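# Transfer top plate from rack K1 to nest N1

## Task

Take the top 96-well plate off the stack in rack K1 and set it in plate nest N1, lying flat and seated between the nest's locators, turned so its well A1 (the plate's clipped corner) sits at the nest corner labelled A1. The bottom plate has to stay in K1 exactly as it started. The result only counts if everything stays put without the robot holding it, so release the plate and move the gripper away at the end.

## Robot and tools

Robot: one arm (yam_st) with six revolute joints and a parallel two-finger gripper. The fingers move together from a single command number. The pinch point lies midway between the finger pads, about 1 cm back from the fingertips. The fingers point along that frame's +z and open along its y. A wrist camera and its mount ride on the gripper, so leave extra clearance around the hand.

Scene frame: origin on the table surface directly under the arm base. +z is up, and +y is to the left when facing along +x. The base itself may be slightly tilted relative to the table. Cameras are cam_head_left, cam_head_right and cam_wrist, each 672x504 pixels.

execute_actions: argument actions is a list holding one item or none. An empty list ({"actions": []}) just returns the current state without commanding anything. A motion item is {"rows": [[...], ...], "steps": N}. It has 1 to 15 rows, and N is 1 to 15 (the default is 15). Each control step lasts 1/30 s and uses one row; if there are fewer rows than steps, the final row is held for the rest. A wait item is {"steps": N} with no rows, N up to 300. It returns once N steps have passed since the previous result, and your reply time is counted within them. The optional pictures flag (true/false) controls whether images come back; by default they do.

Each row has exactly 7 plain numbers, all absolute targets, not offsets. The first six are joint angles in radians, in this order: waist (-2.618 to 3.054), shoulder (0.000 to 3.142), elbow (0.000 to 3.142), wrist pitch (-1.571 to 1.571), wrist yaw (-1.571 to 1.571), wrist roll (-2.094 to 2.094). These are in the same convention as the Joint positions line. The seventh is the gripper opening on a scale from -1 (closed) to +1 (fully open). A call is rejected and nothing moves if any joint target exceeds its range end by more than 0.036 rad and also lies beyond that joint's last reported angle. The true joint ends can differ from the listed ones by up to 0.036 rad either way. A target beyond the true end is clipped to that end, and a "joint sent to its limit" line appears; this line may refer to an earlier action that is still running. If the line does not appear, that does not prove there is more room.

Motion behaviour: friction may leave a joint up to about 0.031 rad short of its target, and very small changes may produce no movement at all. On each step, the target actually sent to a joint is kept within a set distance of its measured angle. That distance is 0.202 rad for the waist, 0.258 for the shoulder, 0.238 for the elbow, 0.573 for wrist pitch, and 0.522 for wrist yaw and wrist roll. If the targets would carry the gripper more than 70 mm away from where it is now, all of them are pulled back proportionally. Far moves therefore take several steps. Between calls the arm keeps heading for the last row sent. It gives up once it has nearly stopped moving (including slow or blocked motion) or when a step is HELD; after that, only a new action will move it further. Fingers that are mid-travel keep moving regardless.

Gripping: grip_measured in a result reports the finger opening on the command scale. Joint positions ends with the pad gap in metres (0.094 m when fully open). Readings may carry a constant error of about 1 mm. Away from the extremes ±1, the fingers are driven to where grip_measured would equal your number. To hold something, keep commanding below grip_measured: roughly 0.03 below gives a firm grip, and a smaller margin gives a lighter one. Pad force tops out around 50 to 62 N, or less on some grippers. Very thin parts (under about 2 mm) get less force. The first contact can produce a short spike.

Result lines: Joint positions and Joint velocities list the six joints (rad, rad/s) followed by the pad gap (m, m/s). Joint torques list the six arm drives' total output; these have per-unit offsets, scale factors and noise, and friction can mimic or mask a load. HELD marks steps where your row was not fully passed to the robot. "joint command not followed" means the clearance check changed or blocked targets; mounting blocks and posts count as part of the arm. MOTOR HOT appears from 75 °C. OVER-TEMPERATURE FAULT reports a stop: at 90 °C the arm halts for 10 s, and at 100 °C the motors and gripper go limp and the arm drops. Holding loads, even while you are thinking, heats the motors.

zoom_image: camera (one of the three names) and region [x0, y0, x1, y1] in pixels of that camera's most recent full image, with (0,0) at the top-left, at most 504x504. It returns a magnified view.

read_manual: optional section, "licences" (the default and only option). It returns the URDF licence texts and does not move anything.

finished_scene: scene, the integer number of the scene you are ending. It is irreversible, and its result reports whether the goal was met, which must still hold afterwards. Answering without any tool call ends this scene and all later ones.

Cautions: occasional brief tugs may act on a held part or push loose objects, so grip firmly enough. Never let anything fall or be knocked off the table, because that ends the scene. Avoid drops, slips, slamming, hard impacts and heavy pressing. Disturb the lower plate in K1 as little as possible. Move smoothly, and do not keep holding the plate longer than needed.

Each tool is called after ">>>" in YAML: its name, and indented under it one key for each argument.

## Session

>>> execute_actions:
  actions: []

Scene clock: 0.00 s of 8400.00 s.
grip_measured=+1.000
Joint positions: [ 0.83   2.485  1.044  0.569 -0.869 -0.673  0.094]
Joint velocities: [ 0.002 -0.017 -0.002 -0.081  0.022 -0.066  0.   ]
Joint torques (N m, as the arm reports them, + toward a larger angle): no reading
Motor temperatures (°C, as the motors report them): [19 29 20 23 18 19]

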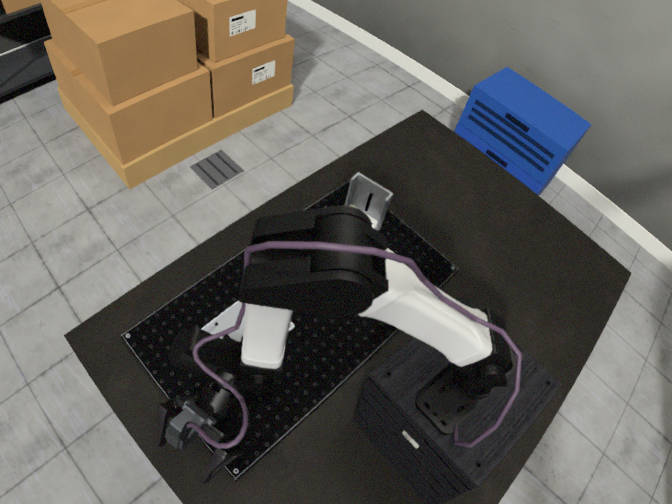

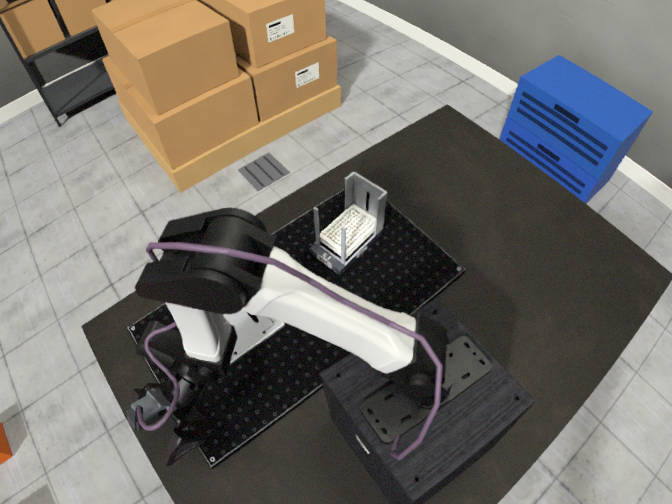

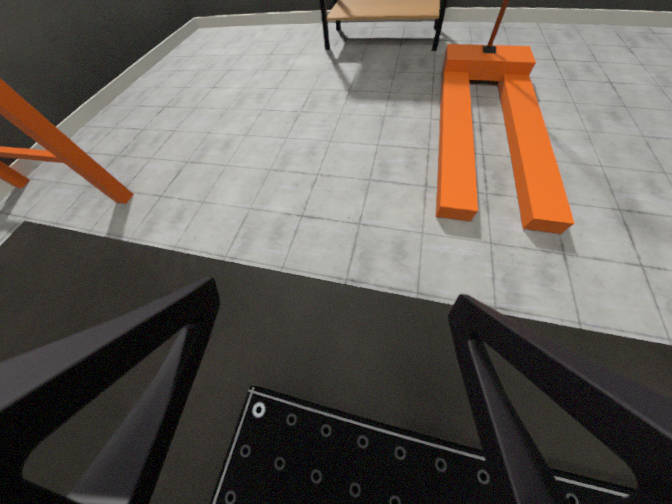

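Go to the same survey pose as earlier.

>>> execute_actions:
  actions:
    - {"rows":[[0.82,2.46,1.05,0.55,-0.85,-0.66,1],[0.81,2.43,1.06,0.52,-0.83,-0.64,1],[0.79,2.4,1.07,0.48,-0.8,-0.62,1],[0.77,2.36,1.085,0.44,-0.77,-0.6,1],[0.74,2.32,1.1,0.39,-0.74,-0.57,1],[0.71,2.28,1.115,0.34,-0.71,-0.55,1],[0.68,2.24,1.13,0.29,-0.67,-0.52,1],[0.65,2.2,1.145,0.24,-0.64,-0.49,1],[0.615,2.16,1.16,0.19,-0.6,-0.47,1],[0.58,2.12,1.175,0.14,-0.57,-0.44,1],[0.545,2.08,1.19,0.09,-0.53,-0.41,1],[0.51,2.04,1.205,0.03,-0.5,-0.38,1],[0.475,2.0,1.22,-0.02,-0.46,-0.36,1],[0.44,1.965,1.235,-0.08,-0.43,-0.33,1],[0.405,1.93,1.25,-0.13,-0.39,-0.3,1]],"steps":15}
  pictures: false

>>> execute_actions:
  actions:
    - {"rows":[[0.37,1.895,1.265,-0.19,-0.35,-0.27,1],[0.335,1.86,1.28,-0.25,-0.32,-0.25,1],[0.3,1.83,1.295,-0.31,-0.28,-0.22,1],[0.265,1.8,1.31,-0.37,-0.25,-0.19,1],[0.23,1.77,1.325,-0.42,-0.21,-0.16,1],[0.195,1.74,1.34,-0.48,-0.18,-0.14,1],[0.16,1.715,1.355,-0.53,-0.14,-0.11,1],[0.13,1.69,1.37,-0.58,-0.11,-0.09,1],[0.1,1.665,1.385,-0.63,-0.08,-0.07,1],[0.075,1.645,1.395,-0.67,-0.055,-0.05,1],[0.055,1.627,1.405,-0.71,-0.03,-0.03,1],[0.035,1.612,1.415,-0.74,-0.015,-0.02,1],[0.02,1.602,1.42,-0.76,0,-0.01,1],[0.01,1.595,1.425,-0.77,0.01,0,1],[0.005,1.59,1.425,-0.775,0.01,0,1]],"steps":15}
  pictures: false

>>> execute_actions:
  actions:
    - {"steps":15}

>>> zoom_image:
  camera: "cam_wrist"
  region: [170, 130, 520, 400]

>>> zoom_image:
  camera: "cam_head_left"
  region: [190, 160, 410, 390]

>>> zoom_image:
  camera: "cam_wrist"
  region: [330, 200, 490, 310]

Scene clock: 11.40 s of 8400.00 s.
grip_measured=+1.000
Joint positions: [ 0.537  2.087  1.161  0.172 -0.6   -0.474  0.094]
Joint velocities: [-0.906 -0.999  0.408 -1.136  0.74   0.535  0.   ]
Joint torques (N m, as the arm reports them, + toward a larger angle): [  0.18 -15.45   7.88   1.69  -0.37   0.02]
Motor temperatures (°C, as the motors report them): [19 33 21 25 18 19]
Steps of this call (steps 1 to 90: nothing new was sent; then 7.90 s passed at rest; steps 91 to 105: all 15 steps of this action). Readings (joint positions):
91: [0.830 2.485 1.044 0.566 -0.866 -0.672]
92: [0.830 2.482 1.044 0.557 -0.860 -0.669]
94: [0.820 2.454 1.044 0.511 -0.835 -0.652]
98: [0.743 2.333 1.066 0.395 -0.765 -0.599]
105: the state above

Scene clock: 11.90 s of 8400.00 s.
grip_measured=+1.000
Joint positions: [ 0.027  1.628  1.388 -0.571 -0.108 -0.102  0.094]
Joint velocities: [-0.681 -0.657  0.335 -1.297  0.96   0.667  0.   ]
Joint torques (N m, as the arm reports them, + toward a larger angle): [  1.81 -10.86   9.14   1.55  -0.28  -0.05]
Motor temperatures (°C, as the motors report them): [19 34 21 25 18 19]
Steps of this call (steps 1 to 15: all 15 steps of this action). Readings (joint positions):
1: [0.504 2.052 1.175 0.132 -0.572 -0.453]
2: [0.470 2.017 1.190 0.091 -0.544 -0.431]
4: [0.401 1.949 1.219 0.002 -0.484 -0.385]
8: [0.257 1.822 1.279 -0.191 -0.356 -0.287]
15: the state above

Scene clock: 12.40 s of 8400.00 s.
grip_measured=+1.000
Joint positions: [-0.003  1.587  1.408 -0.771  0.002 -0.012  0.094]
Joint velocities: [-0.002 -0.012 -0.007  0.051  0.066 -0.007  0.   ]
Joint torques (N m, as the arm reports them, + toward a larger angle): [  0.92 -10.09   8.83   1.48   0.04   0.01]
Motor temperatures (°C, as the motors report them): [19 34 21 25 18 19]
Steps of this call (steps 1 to 15: the robot went on to your last target). Readings (joint positions):
1: [0.008 1.609 1.397 -0.609 -0.081 -0.083]
2: [-0.001 1.595 1.403 -0.638 -0.059 -0.067]
4: [-0.003 1.585 1.408 -0.681 -0.033 -0.046]
8: [-0.003 1.587 1.408 -0.742 -0.010 -0.024]
15: the state above

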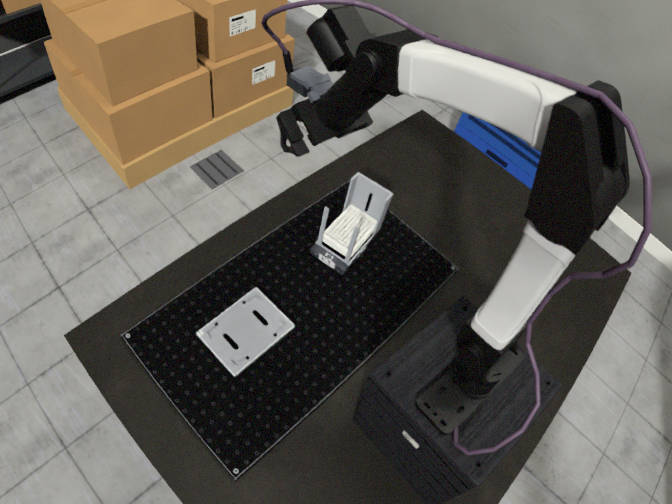

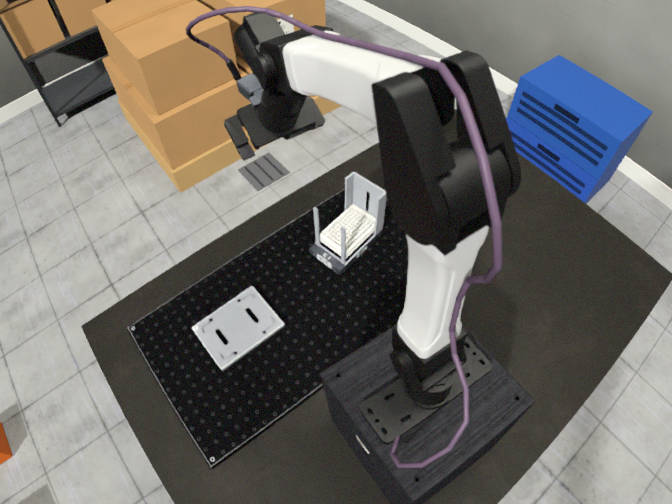

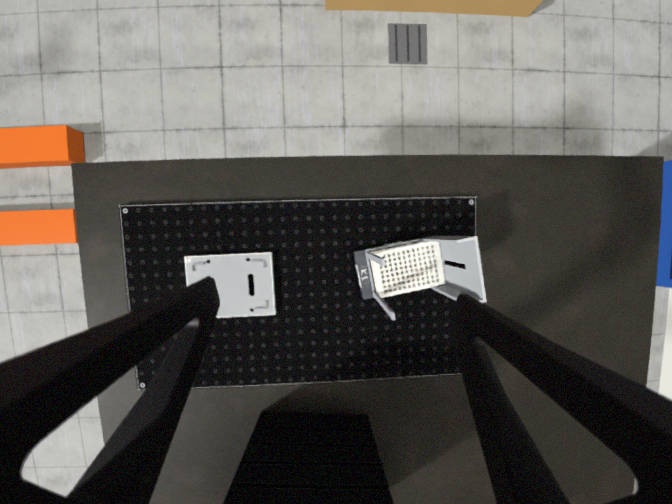

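Region (170, 130, 520, 400) of cam_wrist's 672x504 image, scaled by 1.440, with more detail than that image has; it fills the top 389 rows of this view, and the rest is white.

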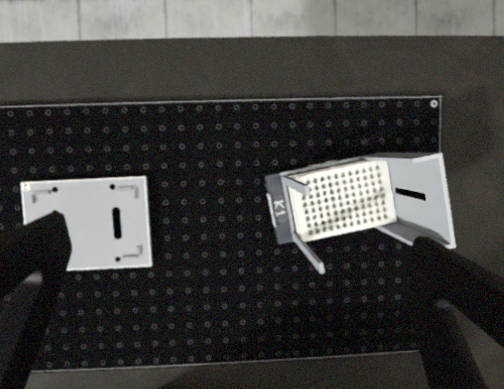

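Region (190, 160, 410, 390) of cam_head_left's 672x504 image, scaled by 2.191, with more detail than that image has; it fills the left 482 columns of this view, and the rest is white.

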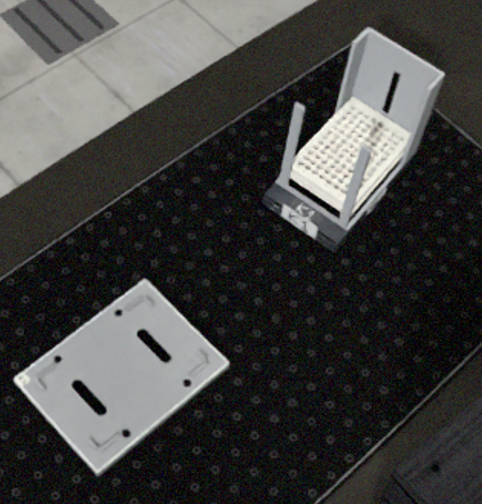

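Region (330, 200, 490, 310) of cam_wrist's 672x504 image, scaled by 3.150, with more detail than that image has; it fills the top 346 rows of this view, and the rest is white.

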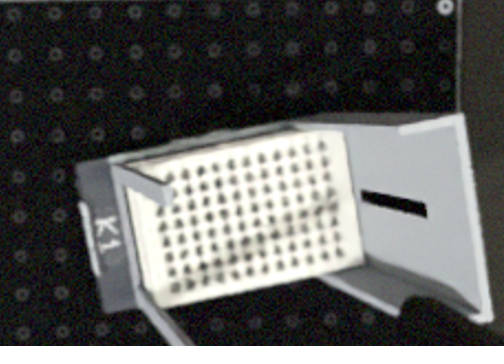

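>>> execute_actions:
  actions:
    - {"rows":[[-0.01,1.6,1.43,-0.76,0.02,0.05,1],[-0.025,1.62,1.43,-0.755,0.035,0.12,1],[-0.04,1.645,1.435,-0.75,0.05,0.2,1],[-0.055,1.67,1.435,-0.74,0.065,0.28,1],[-0.075,1.7,1.44,-0.73,0.08,0.36,1],[-0.095,1.73,1.44,-0.72,0.095,0.44,1],[-0.115,1.76,1.445,-0.71,0.11,0.52,1],[-0.135,1.79,1.445,-0.7,0.125,0.6,1],[-0.155,1.82,1.45,-0.69,0.14,0.68,1],[-0.175,1.85,1.45,-0.68,0.155,0.75,1],[-0.195,1.88,1.45,-0.67,0.17,0.82,1],[-0.21,1.91,1.45,-0.66,0.185,0.88,1],[-0.225,1.94,1.45,-0.65,0.2,0.93,1],[-0.24,1.97,1.45,-0.64,0.21,0.97,1],[-0.25,1.995,1.45,-0.635,0.22,1.0,1]],"steps":15}
  pictures: false

>>> execute_actions:
  actions:
    - {"rows":[[-0.258,2.02,1.45,-0.63,0.228,1.025,1],[-0.265,2.04,1.45,-0.625,0.233,1.04,1],[-0.27,2.058,1.45,-0.62,0.233,1.046,1],[-0.272,2.072,1.45,-0.62,0.233,1.046,1],[-0.272,2.082,1.45,-0.62,0.233,1.046,1],[-0.272,2.087,1.45,-0.62,0.233,1.046,1]],"steps":15}
  pictures: false

>>> execute_actions:
  actions:
    - {"steps":6}

Scene clock: 31.47 s of 8400.00 s.
grip_measured=+1.000
Joint positions: [-0.222  1.951  1.423 -0.678  0.161  0.77   0.094]
Joint velocities: [-0.432  0.818  0.007  0.212  0.403  1.487  0.   ]
Joint torques (N m, as the arm reports them, + toward a larger angle): [ -0.05 -13.92   8.96   1.01   0.17  -0.02]
Motor temperatures (°C, as the motors report them): [19 35 25 26 18 19]
Steps of this call (steps 1 to 15: the robot went on to your last target; steps 16 to 90: nothing new was sent; then 15.57 s passed at rest; steps 91 to 105: all 15 steps of this action). Readings (joint positions):
91: [-0.003 1.587 1.408 -0.776 0.006 -0.001]
92: [-0.004 1.590 1.408 -0.776 0.009 0.018]
94: [-0.015 1.608 1.408 -0.768 0.021 0.090]
98: [-0.082 1.718 1.420 -0.738 0.062 0.318]
105: the state above

Scene clock: 31.97 s of 8400.00 s.
grip_measured=+1.000
Joint positions: [-0.268  2.097  1.423 -0.636  0.223  1.027  0.094]
Joint velocities: [-0.012  0.002 -0.002  0.022 -0.007  0.066  0.   ]
Joint torques (N m, as the arm reports them, + toward a larger angle): [ -0.18 -14.83   8.31   0.78   0.27   0.03]
Motor temperatures (°C, as the motors report them): [19 35 25 26 18 19]
Steps of this call (steps 1 to 15: all 15 steps of this action). Readings (joint positions):
1: [-0.236 1.979 1.423 -0.671 0.174 0.818]
2: [-0.247 2.005 1.423 -0.665 0.185 0.860]
4: [-0.262 2.049 1.423 -0.655 0.201 0.925]
8: [-0.268 2.095 1.423 -0.647 0.215 0.991]
15: the state above

Scene clock: 32.17 s of 8400.00 s.
grip_measured=+1.000
Joint positions: [-0.268  2.097  1.423 -0.633  0.225  1.034  0.094]
Joint velocities: [-0.002 -0.002  0.007  0.022 -0.066  0.022  0.   ]
Joint torques (N m, as the arm reports them, + toward a larger angle): [ -0.17 -14.82   8.31   0.85   0.29   0.03]
Motor temperatures (°C, as the motors report them): [19 35 25 26 18 19]
Steps of this call (steps 1 to 6: the robot went on to your last target). Readings (joint positions):
1: [-0.268 2.097 1.423 -0.635 0.223 1.029]
2: [-0.268 2.097 1.423 -0.634 0.224 1.031]
4: [-0.268 2.097 1.423 -0.634 0.224 1.033]
6: the state above

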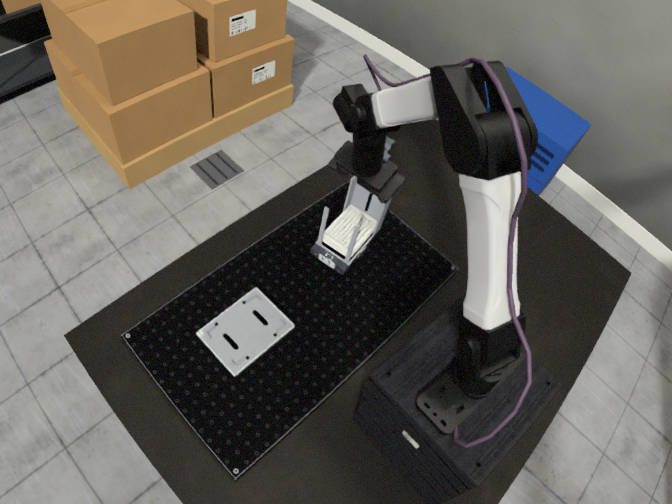

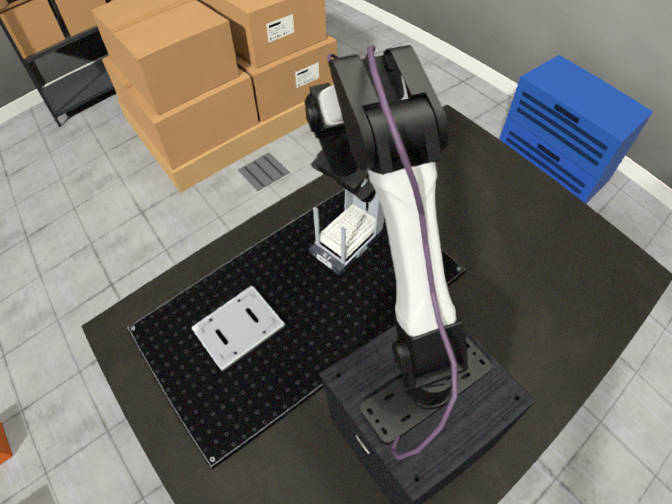

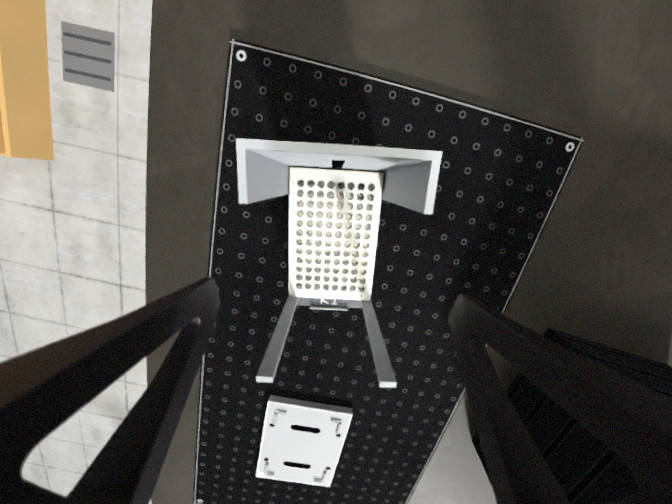

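>>> execute_actions:
  actions:
    - {"rows":[[-0.255,2.1,1.39,-0.605,0.24,1.05,1],[-0.248,2.1,1.38,-0.59,0.24,1.055,1],[-0.242,2.1,1.37,-0.575,0.24,1.06,1],[-0.238,2.105,1.36,-0.56,0.24,1.063,1],[-0.235,2.11,1.352,-0.545,0.24,1.064,1],[-0.234,2.118,1.345,-0.53,0.24,1.064,1],[-0.233,2.126,1.34,-0.515,0.24,1.064,1],[-0.233,2.135,1.335,-0.5,0.24,1.064,1],[-0.233,2.145,1.331,-0.485,0.24,1.064,1],[-0.233,2.155,1.328,-0.47,0.24,1.064,1],[-0.232,2.166,1.325,-0.455,0.24,1.065,1],[-0.232,2.177,1.323,-0.44,0.24,1.065,1],[-0.231,2.188,1.321,-0.427,0.24,1.066,1],[-0.231,2.2,1.32,-0.414,0.24,1.066,1],[-0.23,2.212,1.318,-0.401,0.24,1.067,1]],"steps":15}
  pictures: false

>>> execute_actions:
  actions:
    - {"rows":[[-0.23,2.224,1.317,-0.388,0.24,1.068,1],[-0.229,2.236,1.316,-0.376,0.24,1.068,1],[-0.229,2.248,1.316,-0.364,0.24,1.069,1],[-0.228,2.26,1.316,-0.352,0.24,1.07,1],[-0.228,2.271,1.316,-0.341,0.24,1.07,1],[-0.227,2.281,1.316,-0.331,0.24,1.07,1],[-0.227,2.29,1.316,-0.325,0.24,1.07,1],[-0.226,2.297,1.316,-0.322,0.24,1.07,1],[-0.226,2.301,1.316,-0.322,0.24,1.07,1]],"steps":15}
  pictures: false

>>> execute_actions:
  actions:
    - {"steps":6}

Scene clock: 54.90 s of 8400.00 s.
grip_measured=+1.000
Joint positions: [-0.241  2.187  1.343 -0.47   0.232  1.055  0.094]
Joint velocities: [-0.002  0.339 -0.061  0.359 -0.037 -0.11   0.   ]
Joint torques (N m, as the arm reports them, + toward a larger angle): [  0.93 -13.62   3.67   0.85   0.28   0.01]
Motor temperatures (°C, as the motors report them): [19 40 27 25 18 19]
Steps of this call (steps 1 to 15: the robot went on to your last target; steps 16 to 90: nothing new was sent; then 19.23 s passed at rest; steps 91 to 105: all 15 steps of this action). Readings (joint positions):
91: [-0.268 2.097 1.422 -0.630 0.226 1.037]
92: [-0.267 2.097 1.417 -0.623 0.228 1.039]
94: [-0.262 2.097 1.401 -0.605 0.231 1.044]
98: [-0.245 2.110 1.368 -0.564 0.232 1.050]
105: the state above

Scene clock: 55.40 s of 8400.00 s.
grip_measured=+1.000
Joint positions: [-0.241  2.303  1.338 -0.345  0.232  1.06   0.094]
Joint velocities: [-0.007 -0.007 -0.007  0.095  0.022 -0.007  0.   ]
Joint torques (N m, as the arm reports them, + toward a larger angle): [  1.1  -14.61   3.03   0.76   0.29   0.01]
Motor temperatures (°C, as the motors report them): [19 40 27 25 18 19]
Steps of this call (steps 1 to 15: all 15 steps of this action). Readings (joint positions):
1: [-0.241 2.200 1.341 -0.457 0.232 1.056]
2: [-0.241 2.212 1.340 -0.444 0.232 1.056]
4: [-0.241 2.236 1.339 -0.419 0.232 1.058]
8: [-0.241 2.280 1.338 -0.373 0.232 1.060]
15: the state above

Scene clock: 55.60 s of 8400.00 s.
grip_measured=+1.000
Joint positions: [-0.241  2.303  1.338 -0.337  0.232  1.061  0.094]
Joint velocities: [-0.007  0.002  0.007 -0.007 -0.037  0.007  0.   ]
Joint torques (N m, as the arm reports them, + toward a larger angle): [  1.12 -14.62   3.16   0.86   0.29   0.02]
Motor temperatures (°C, as the motors report them): [19 40 27 25 18 19]
Steps of this call (steps 1 to 6: the robot went on to your last target). Readings (joint positions):
1: [-0.241 2.303 1.338 -0.342 0.232 1.060]
2: [-0.241 2.303 1.338 -0.341 0.232 1.060]
4: [-0.241 2.303 1.338 -0.338 0.232 1.061]
6: the state above

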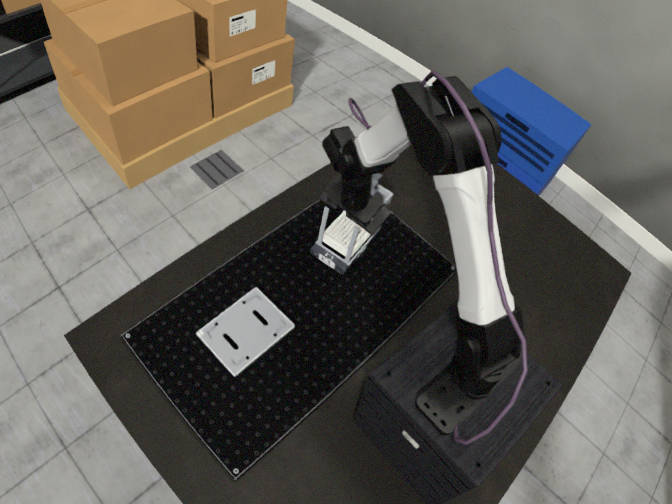

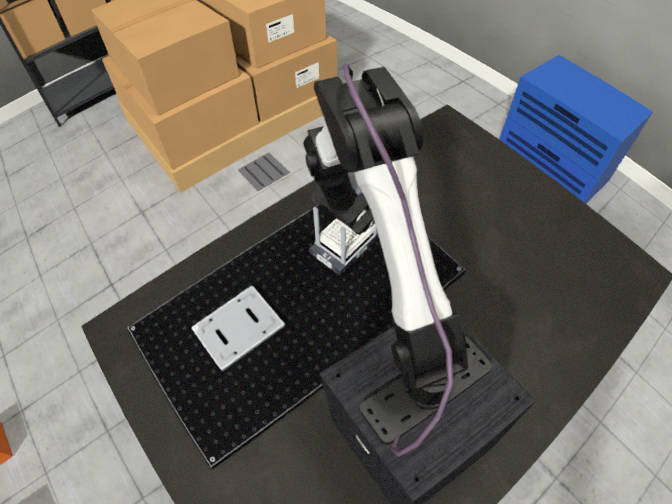

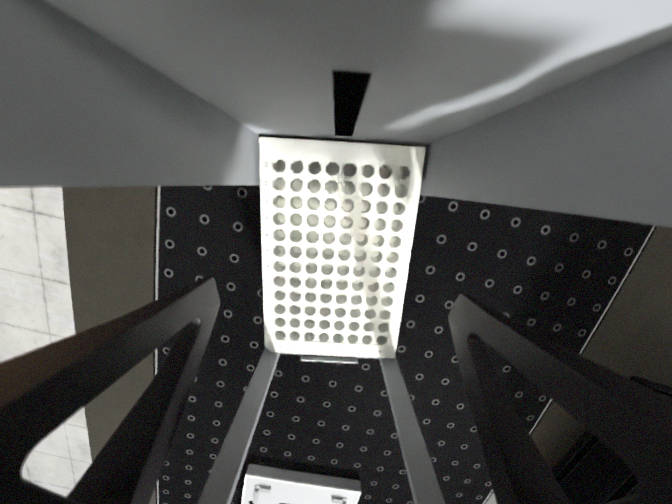

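>>> execute_actions:
  actions:
    - {"rows":[[-0.24,2.31,1.35,-0.31,0.238,1.065,1],[-0.24,2.318,1.365,-0.302,0.238,1.065,1],[-0.24,2.326,1.368,-0.295,0.238,1.065,1],[-0.24,2.334,1.37,-0.288,0.238,1.065,1],[-0.24,2.342,1.372,-0.281,0.238,1.065,1],[-0.24,2.35,1.374,-0.274,0.238,1.065,1],[-0.24,2.358,1.375,-0.267,0.238,1.065,1],[-0.24,2.366,1.376,-0.26,0.238,1.065,1],[-0.24,2.374,1.377,-0.253,0.238,1.065,1],[-0.24,2.382,1.378,-0.246,0.238,1.065,1],[-0.24,2.39,1.379,-0.24,0.238,1.065,1],[-0.24,2.397,1.38,-0.235,0.238,1.065,1],[-0.24,2.403,1.381,-0.232,0.238,1.065,1],[-0.24,2.407,1.382,-0.232,0.238,1.065,1],[-0.24,2.409,1.382,-0.232,0.238,1.065,1]],"steps":15}
  pictures: false

>>> execute_actions:
  actions:
    - {"steps":10}

>>> zoom_image:
  camera: "cam_head_left"
  region: [300, 150, 420, 280]

Scene clock: 65.47 s of 8400.00 s.
grip_measured=+1.000
Joint positions: [-0.241  2.401  1.349 -0.259  0.235  1.06   0.094]
Joint velocities: [ 0.012  0.134  0.022  0.095 -0.037 -0.007  0.   ]
Joint torques (N m, as the arm reports them, + toward a larger angle): [  0.2  -14.75   7.12   0.82   0.25  -0.03]
Motor temperatures (°C, as the motors report them): [19 42 25 25 18 19]
Steps of this call (steps 1 to 15: the robot went on to your last target; steps 16 to 90: nothing new was sent; then 6.37 s passed at rest; steps 91 to 105: all 15 steps of this action). Readings (joint positions):
91: [-0.241 2.303 1.338 -0.334 0.232 1.061]
92: [-0.241 2.304 1.338 -0.330 0.232 1.061]
94: [-0.241 2.310 1.338 -0.319 0.232 1.061]
98: [-0.241 2.342 1.338 -0.294 0.232 1.061]
105: the state above

Scene clock: 65.80 s of 8400.00 s.
grip_measured=+1.000
Joint positions: [-0.241  2.407  1.35  -0.246  0.235  1.06   0.094]
Joint velocities: [-0.007 -0.027 -0.032 -0.022  0.051  0.007  0.   ]
Joint torques (N m, as the arm reports them, + toward a larger angle): [  0.16 -14.48   7.17   0.83   0.24  -0.02]
Motor temperatures (°C, as the motors report them): [19 42 26 25 18 19]
Steps of this call (steps 1 to 10: the robot went on to your last target). Readings (joint positions):
1: [-0.241 2.404 1.350 -0.256 0.235 1.060]
2: [-0.241 2.406 1.350 -0.255 0.235 1.060]
4: [-0.241 2.407 1.350 -0.253 0.235 1.060]
8: [-0.241 2.407 1.350 -0.247 0.235 1.060]
10: the state above

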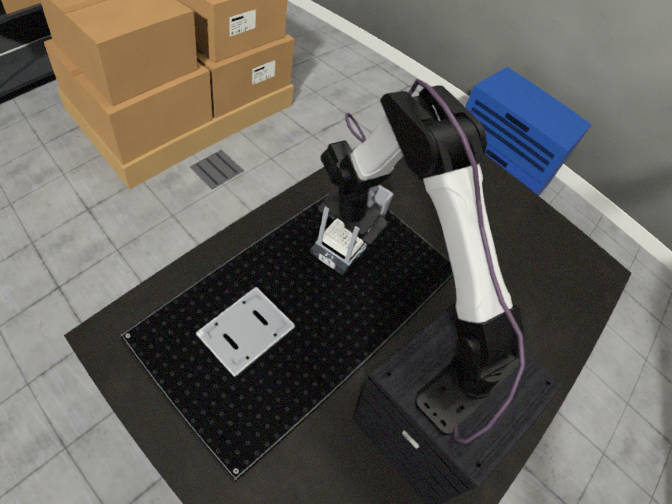

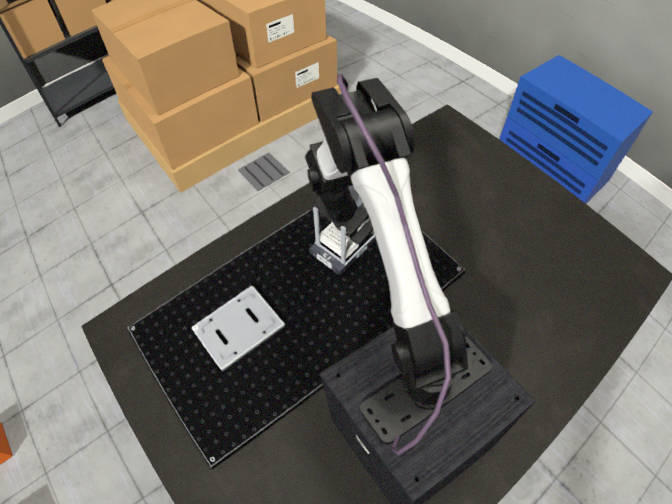

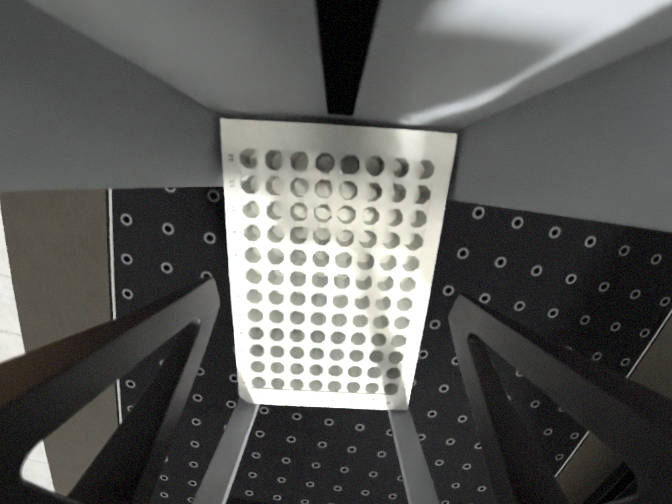

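Region (300, 150, 420, 280) of cam_head_left's 672x504 image, scaled by 3.877, with more detail than that image has; it fills the left 465 columns of this view, and the rest is white.

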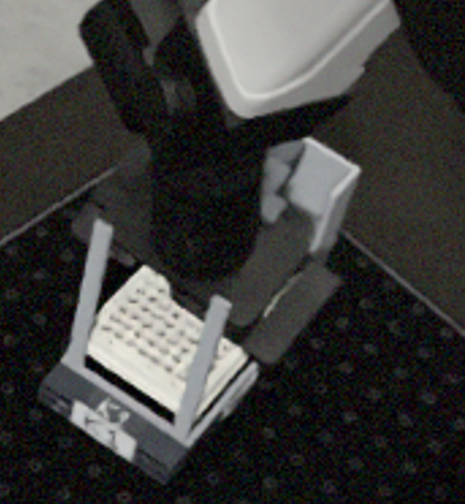

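>>> execute_actions:
  actions:
    - {"rows":[[-0.24,2.415,1.39,-0.229,0.238,1.065,1],[-0.24,2.422,1.394,-0.226,0.238,1.065,1],[-0.24,2.428,1.397,-0.224,0.238,1.065,1],[-0.24,2.432,1.399,-0.222,0.238,1.065,1],[-0.24,2.436,1.4,-0.22,0.238,1.065,1],[-0.24,2.44,1.4,-0.22,0.238,1.065,1],[-0.24,2.443,1.4,-0.22,0.238,1.065,1],[-0.24,2.445,1.4,-0.22,0.238,1.065,1]],"steps":15}

Scene clock: 72.83 s of 8400.00 s.
grip_measured=+1.000
Joint positions: [-0.24   2.443  1.368 -0.236  0.233  1.06   0.094]
Joint velocities: [ 0.007  0.027  0.012 -0.007  0.022 -0.066  0.   ]
Joint torques (N m, as the arm reports them, + toward a larger angle): [  0.06 -14.52   7.08   0.84   0.26  -0.03]
Motor temperatures (°C, as the motors report them): [19 43 26 25 18 19]
Steps of this call (steps 1 to 30: the robot went on to your last target; steps 31 to 90: nothing new was sent; then 3.53 s passed at rest; steps 91 to 105: all 15 steps of this action). Readings (joint positions):
91: [-0.241 2.407 1.350 -0.244 0.235 1.060]
92: [-0.241 2.409 1.352 -0.244 0.235 1.060]
94: [-0.240 2.416 1.361 -0.244 0.233 1.060]
98: [-0.240 2.433 1.368 -0.241 0.233 1.060]
105: the state above

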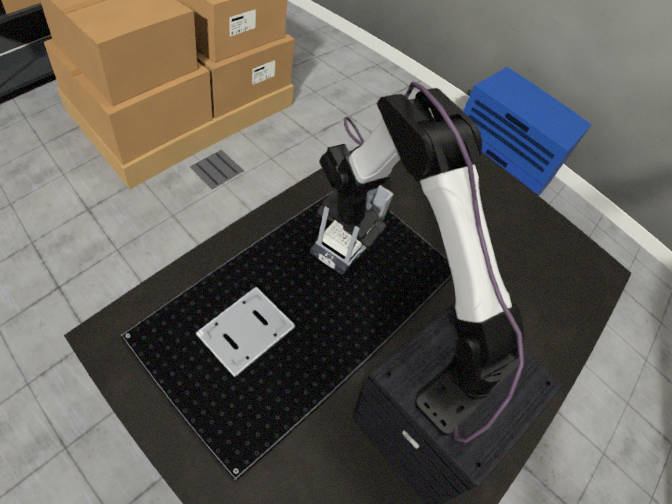

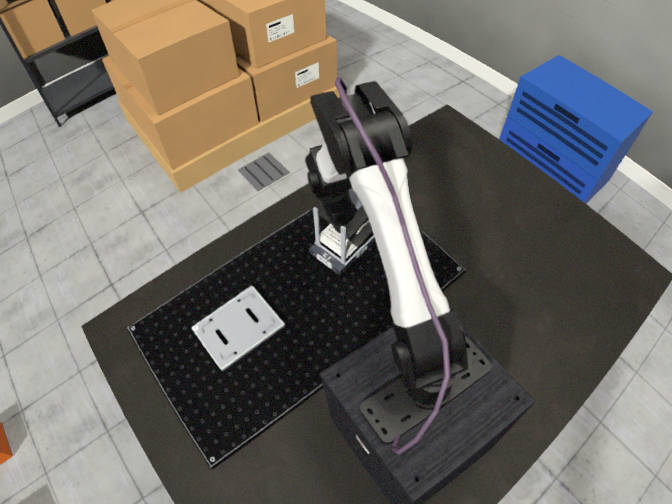

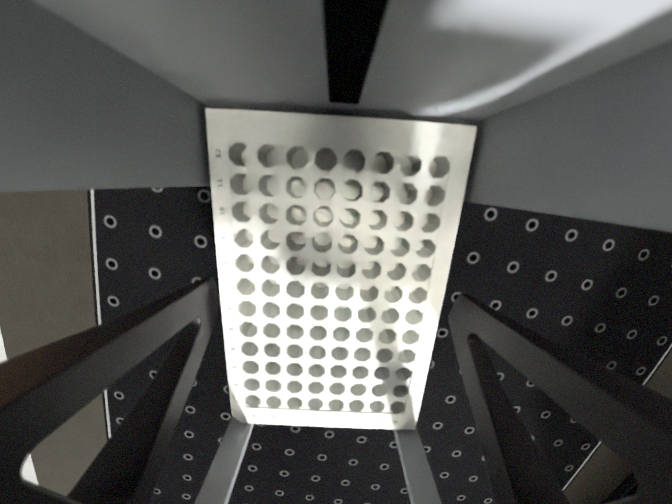

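>>> execute_actions:
  actions:
    - {"rows":[[-0.232,2.443,1.39,-0.212,0.226,1.065,1],[-0.232,2.443,1.39,-0.212,0.226,1.065,1],[-0.232,2.443,1.39,-0.212,0.226,1.065,1],[-0.232,2.443,1.39,-0.212,0.226,1.065,0.95],[-0.232,2.443,1.39,-0.212,0.226,1.065,0.9],[-0.232,2.443,1.39,-0.212,0.226,1.065,0.86],[-0.232,2.443,1.39,-0.212,0.226,1.065,0.83],[-0.232,2.443,1.39,-0.212,0.226,1.065,0.8],[-0.232,2.443,1.39,-0.212,0.226,1.065,0.78],[-0.232,2.443,1.39,-0.212,0.226,1.065,0.76],[-0.232,2.443,1.39,-0.212,0.226,1.065,0.74],[-0.232,2.443,1.39,-0.212,0.226,1.065,0.72],[-0.232,2.443,1.39,-0.212,0.226,1.065,0.7],[-0.232,2.443,1.39,-0.212,0.226,1.065,0.685]],"steps":15}
  pictures: false

>>> execute_actions:
  actions:
    - {"steps":4}

Scene clock: 82.53 s of 8400.00 s.
grip_measured=+0.707
Joint positions: [-0.24   2.443  1.368 -0.226  0.228  1.06   0.08 ]
Joint velocities: [-0.012 -0.022 -0.037 -0.007  0.081 -0.066  0.001]
Joint torques (N m, as the arm reports them, + toward a larger angle): [  0.62 -14.78   6.21   0.87   0.15  -0.03]
Motor temperatures (°C, as the motors report them): [19 43 26 25 18 19]
Steps of this call (steps 1 to 15: the robot went on to your last target; steps 16 to 90: nothing new was sent; then 6.20 s passed at rest; steps 91 to 105: all 15 steps of this action). Readings (joint positions):
91: [-0.240 2.443 1.368 -0.232 0.232 1.060]
92: [-0.240 2.443 1.368 -0.231 0.231 1.060]
94: [-0.240 2.443 1.368 -0.229 0.230 1.060]
98: [-0.240 2.443 1.368 -0.227 0.229 1.060]
105: the state above

Scene clock: 82.67 s of 8400.00 s.
grip_measured=+0.707
Joint positions: [-0.24   2.443  1.368 -0.226  0.228  1.06   0.08 ]
Joint velocities: [ 0.007 -0.012 -0.017  0.007  0.007 -0.037 -0.   ]
Joint torques (N m, as the arm reports them, + toward a larger angle): [  0.61 -14.69   6.25   0.88   0.15  -0.03]
Motor temperatures (°C, as the motors report them): [19 43 26 25 18 19]
Steps of this call (steps 1 to 4: the robot went on to your last target). Readings (joint positions):
1: [-0.240 2.443 1.368 -0.226 0.228 1.060]
2: [-0.240 2.443 1.368 -0.226 0.228 1.060]
4: the state above

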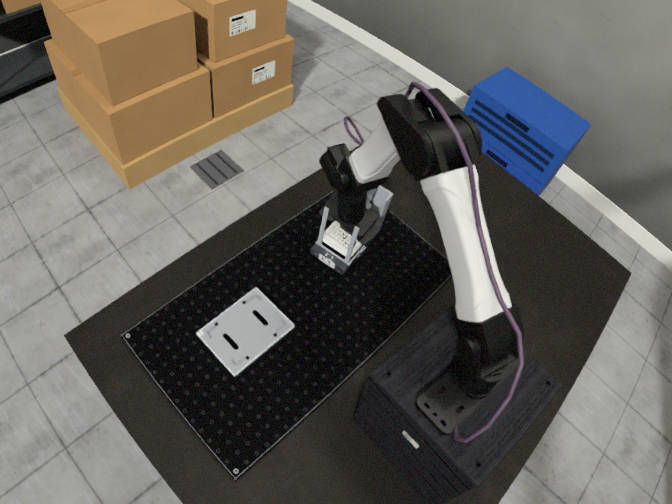

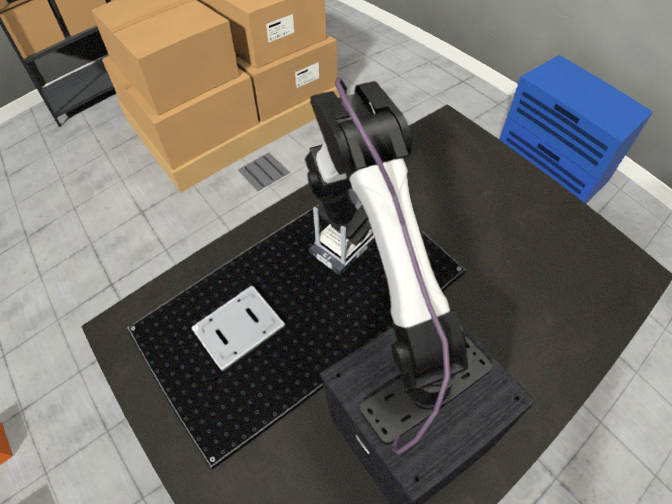

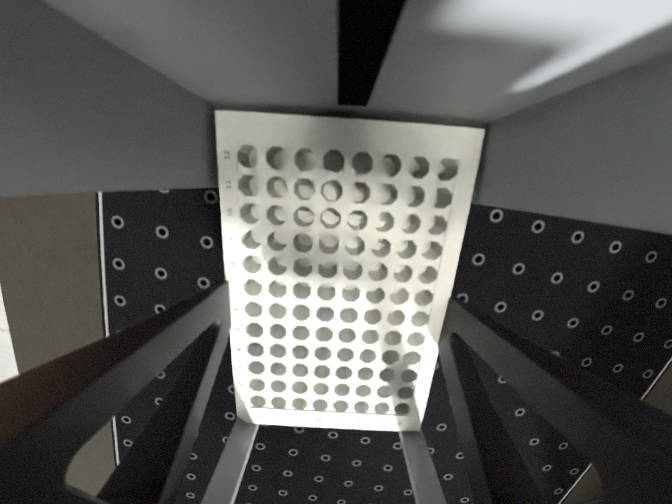

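>>> execute_actions:
  actions:
    - {"rows":[[-0.25,2.435,1.36,-0.23,0.226,1.052,0.678],[-0.253,2.428,1.345,-0.234,0.226,1.052,0.678],[-0.254,2.422,1.339,-0.238,0.226,1.051,0.678],[-0.255,2.416,1.337,-0.243,0.226,1.05,0.678],[-0.255,2.41,1.336,-0.248,0.226,1.05,0.678],[-0.256,2.403,1.335,-0.254,0.226,1.05,0.678],[-0.256,2.395,1.334,-0.26,0.226,1.049,0.678],[-0.257,2.387,1.333,-0.266,0.226,1.049,0.678],[-0.257,2.379,1.332,-0.273,0.226,1.048,0.678],[-0.257,2.371,1.331,-0.279,0.226,1.048,0.678],[-0.258,2.363,1.33,-0.286,0.226,1.047,0.678],[-0.258,2.355,1.328,-0.292,0.226,1.047,0.678],[-0.258,2.347,1.326,-0.299,0.226,1.046,0.678],[-0.259,2.339,1.325,-0.305,0.226,1.046,0.678],[-0.259,2.331,1.323,-0.312,0.226,1.046,0.678]],"steps":15}
  pictures: false

>>> execute_actions:
  actions:
    - {"rows":[[-0.259,2.323,1.322,-0.319,0.225,1.045,0.678],[-0.26,2.315,1.32,-0.326,0.225,1.045,0.678],[-0.26,2.307,1.319,-0.333,0.225,1.044,0.678],[-0.26,2.299,1.318,-0.339,0.225,1.044,0.678],[-0.261,2.292,1.317,-0.344,0.225,1.043,0.678],[-0.261,2.286,1.316,-0.348,0.225,1.043,0.678],[-0.261,2.281,1.316,-0.351,0.225,1.043,0.678],[-0.261,2.277,1.316,-0.352,0.225,1.043,0.678]],"steps":15}

Scene clock: 92.73 s of 8400.00 s.
grip_measured=+0.707
Joint positions: [-0.245  2.369  1.349 -0.278  0.223  1.055  0.08 ]
Joint velocities: [-0.017 -0.242 -0.042 -0.256 -0.007 -0.066 -0.001]
Joint torques (N m, as the arm reports them, + toward a larger angle): [ -0.92 -16.89   2.72   0.68   0.29  -0.11]
Motor temperatures (°C, as the motors report them): [19 44 26 25 18 19]
Steps of this call (steps 1 to 15: the robot went on to your last target; steps 16 to 90: nothing new was sent; then 6.57 s passed at rest; steps 91 to 105: all 15 steps of this action). Readings (joint positions):
91: [-0.240 2.443 1.368 -0.226 0.228 1.060]
92: [-0.240 2.443 1.368 -0.227 0.228 1.060]
94: [-0.240 2.443 1.368 -0.228 0.228 1.060]
98: [-0.240 2.430 1.363 -0.235 0.227 1.057]
105: the state above

Scene clock: 93.23 s of 8400.00 s.
grip_measured=+0.707
Joint positions: [-0.247  2.299  1.34  -0.338  0.221  1.05   0.08 ]
Joint velocities: [-0.002  0.012  0.012 -0.095  0.022 -0.095 -0.   ]
Joint torques (N m, as the arm reports them, + toward a larger angle): [ -0.92 -16.55   3.     0.54   0.21  -0.12]
Motor temperatures (°C, as the motors report them): [19 45 26 25 18 19]
Steps of this call (steps 1 to 15: all 15 steps of this action). Readings (joint positions):
1: [-0.245 2.361 1.348 -0.284 0.222 1.054]
2: [-0.245 2.353 1.346 -0.291 0.222 1.054]
4: [-0.245 2.337 1.344 -0.304 0.222 1.053]
8: [-0.247 2.309 1.340 -0.327 0.221 1.052]
15: the state above

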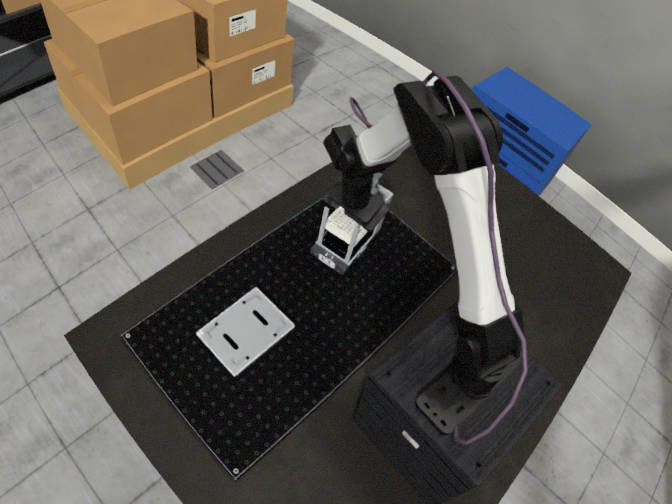

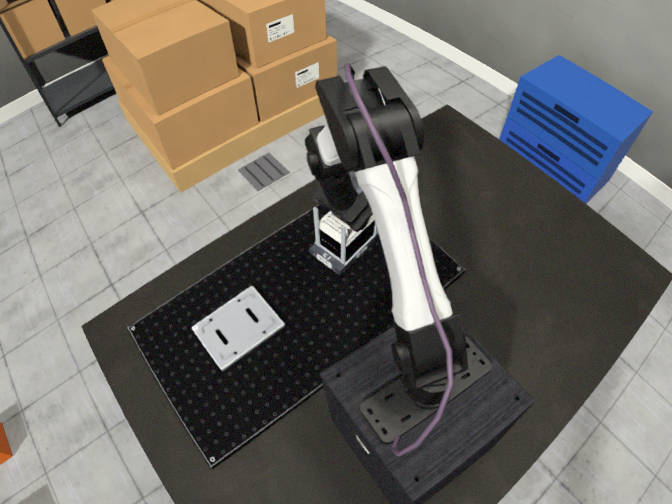

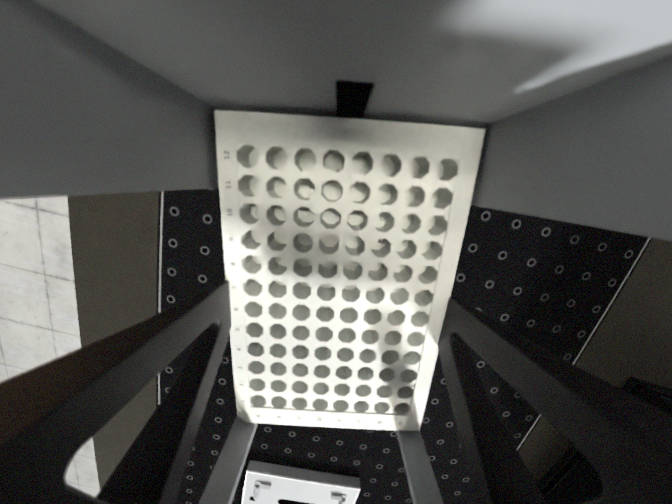

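>>> execute_actions:
  actions:
    - {"rows":[[-0.258,2.271,1.33,-0.358,0.223,1.043,0.678],[-0.258,2.264,1.34,-0.366,0.223,1.043,0.678],[-0.258,2.256,1.35,-0.375,0.223,1.043,0.678],[-0.258,2.248,1.355,-0.384,0.223,1.043,0.678],[-0.258,2.24,1.36,-0.393,0.223,1.043,0.678],[-0.258,2.232,1.36,-0.402,0.223,1.043,0.678],[-0.259,2.224,1.36,-0.411,0.223,1.043,0.678],[-0.26,2.216,1.36,-0.42,0.223,1.043,0.678],[-0.261,2.208,1.363,-0.429,0.223,1.043,0.678],[-0.262,2.2,1.366,-0.438,0.223,1.043,0.678],[-0.263,2.192,1.369,-0.447,0.223,1.043,0.678],[-0.263,2.184,1.371,-0.456,0.223,1.043,0.678],[-0.264,2.176,1.373,-0.465,0.223,1.043,0.678],[-0.264,2.168,1.375,-0.474,0.223,1.043,0.678],[-0.265,2.16,1.377,-0.483,0.223,1.043,0.678]],"steps":15}
  pictures: false

>>> execute_actions:
  actions:
    - {"rows":[[-0.265,2.152,1.378,-0.493,0.223,1.04,0.678],[-0.265,2.144,1.379,-0.503,0.223,1.04,0.678],[-0.266,2.136,1.38,-0.513,0.223,1.04,0.678],[-0.266,2.128,1.382,-0.524,0.223,1.04,0.678],[-0.266,2.12,1.384,-0.535,0.223,1.04,0.678],[-0.267,2.112,1.387,-0.546,0.223,1.04,0.678],[-0.267,2.104,1.39,-0.557,0.223,1.04,0.678],[-0.267,2.096,1.393,-0.568,0.223,1.04,0.678],[-0.268,2.088,1.396,-0.579,0.223,1.04,0.678],[-0.268,2.08,1.399,-0.59,0.223,1.04,0.678],[-0.268,2.072,1.403,-0.601,0.223,1.04,0.678],[-0.268,2.064,1.407,-0.612,0.223,1.04,0.678],[-0.268,2.055,1.411,-0.622,0.223,1.04,0.678],[-0.268,2.046,1.416,-0.632,0.223,1.04,0.678],[-0.268,2.036,1.421,-0.642,0.223,1.04,0.678]],"steps":15}
  pictures: false

>>> execute_actions:
  actions:
    - {"steps":10}

Scene clock: 103.40 s of 8400.00 s.
grip_measured=+0.707
Joint positions: [-0.25   2.197  1.34  -0.436  0.217  1.049  0.08 ]
Joint velocities: [-0.002 -0.227 -0.022 -0.212 -0.037 -0.022 -0.001]
Joint torques (N m, as the arm reports them, + toward a larger angle): [ -0.98 -16.55   8.57   0.49   0.29  -0.13]
Motor temperatures (°C, as the motors report them): [19 47 25 24 18 19]
Steps of this call (steps 1 to 15: the robot went on to your last target; steps 16 to 90: nothing new was sent; then 6.67 s passed at rest; steps 91 to 105: all 15 steps of this action). Readings (joint positions):
91: [-0.247 2.299 1.340 -0.339 0.221 1.050]
92: [-0.247 2.298 1.340 -0.340 0.220 1.049]
94: [-0.247 2.291 1.340 -0.348 0.219 1.049]
98: [-0.247 2.258 1.340 -0.380 0.219 1.049]
105: the state above

Scene clock: 103.90 s of 8400.00 s.
grip_measured=+0.707
Joint positions: [-0.256  2.078  1.38  -0.595  0.216  1.047  0.08 ]
Joint velocities: [-0.002 -0.227  0.115 -0.374 -0.066 -0.007 -0.001]
Joint torques (N m, as the arm reports them, + toward a larger angle): [ -0.72 -16.4    8.72   0.78   0.25  -0.13]
Motor temperatures (°C, as the motors report them): [19 47 25 24 18 19]
Steps of this call (steps 1 to 15: all 15 steps of this action). Readings (joint positions):
1: [-0.250 2.190 1.340 -0.443 0.217 1.049]
2: [-0.250 2.182 1.340 -0.451 0.216 1.048]
4: [-0.250 2.167 1.343 -0.468 0.216 1.047]
8: [-0.252 2.136 1.356 -0.514 0.216 1.047]
15: the state above

Scene clock: 104.23 s of 8400.00 s.
grip_measured=+0.707
Joint positions: [-0.256  2.053  1.394 -0.634  0.216  1.047  0.08 ]
Joint velocities: [-0.012 -0.002 -0.002 -0.037  0.007 -0.066 -0.001]
Joint torques (N m, as the arm reports them, + toward a larger angle): [ -0.71 -15.28   8.52   0.69   0.28  -0.13]
Motor temperatures (°C, as the motors report them): [19 47 25 24 18 19]
Steps of this call (steps 1 to 10: the robot went on to your last target). Readings (joint positions):
1: [-0.256 2.070 1.384 -0.605 0.216 1.047]
2: [-0.256 2.063 1.388 -0.612 0.216 1.047]
4: [-0.256 2.055 1.392 -0.619 0.216 1.047]
8: [-0.256 2.053 1.394 -0.630 0.216 1.047]
10: the state above

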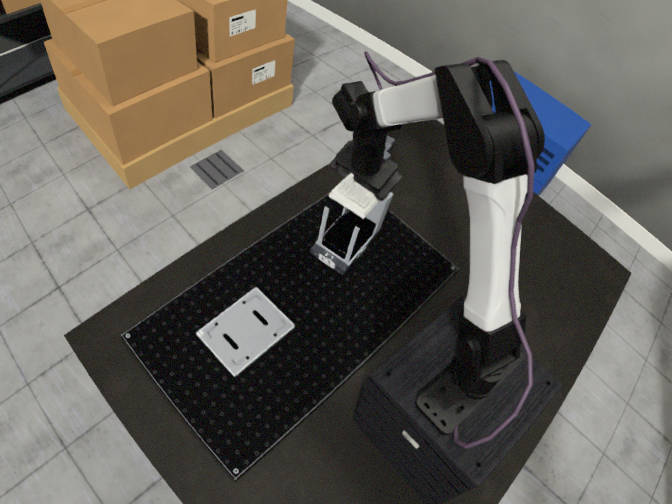

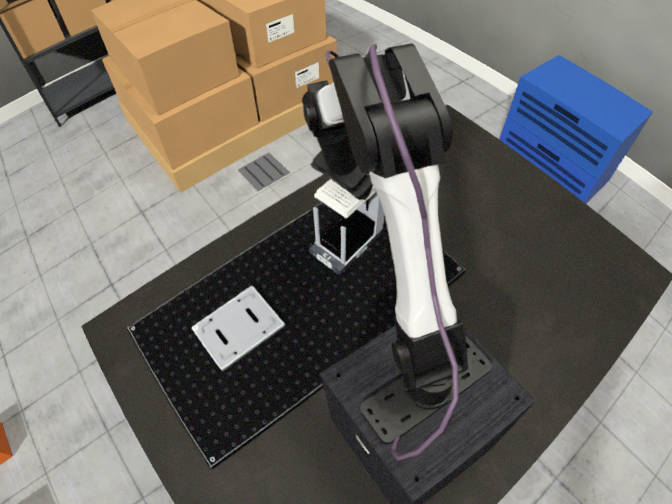

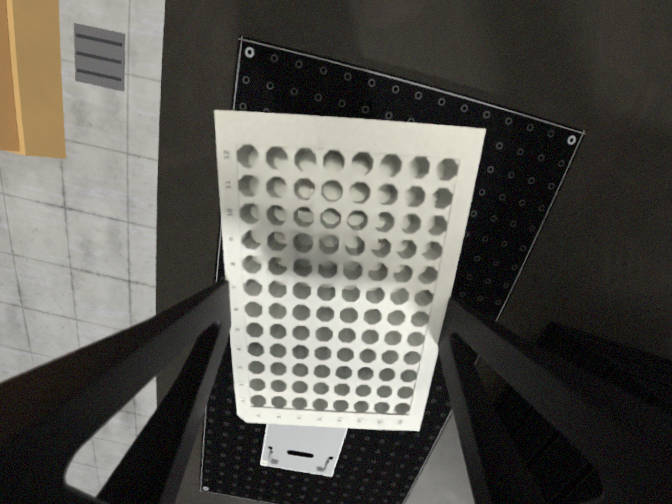

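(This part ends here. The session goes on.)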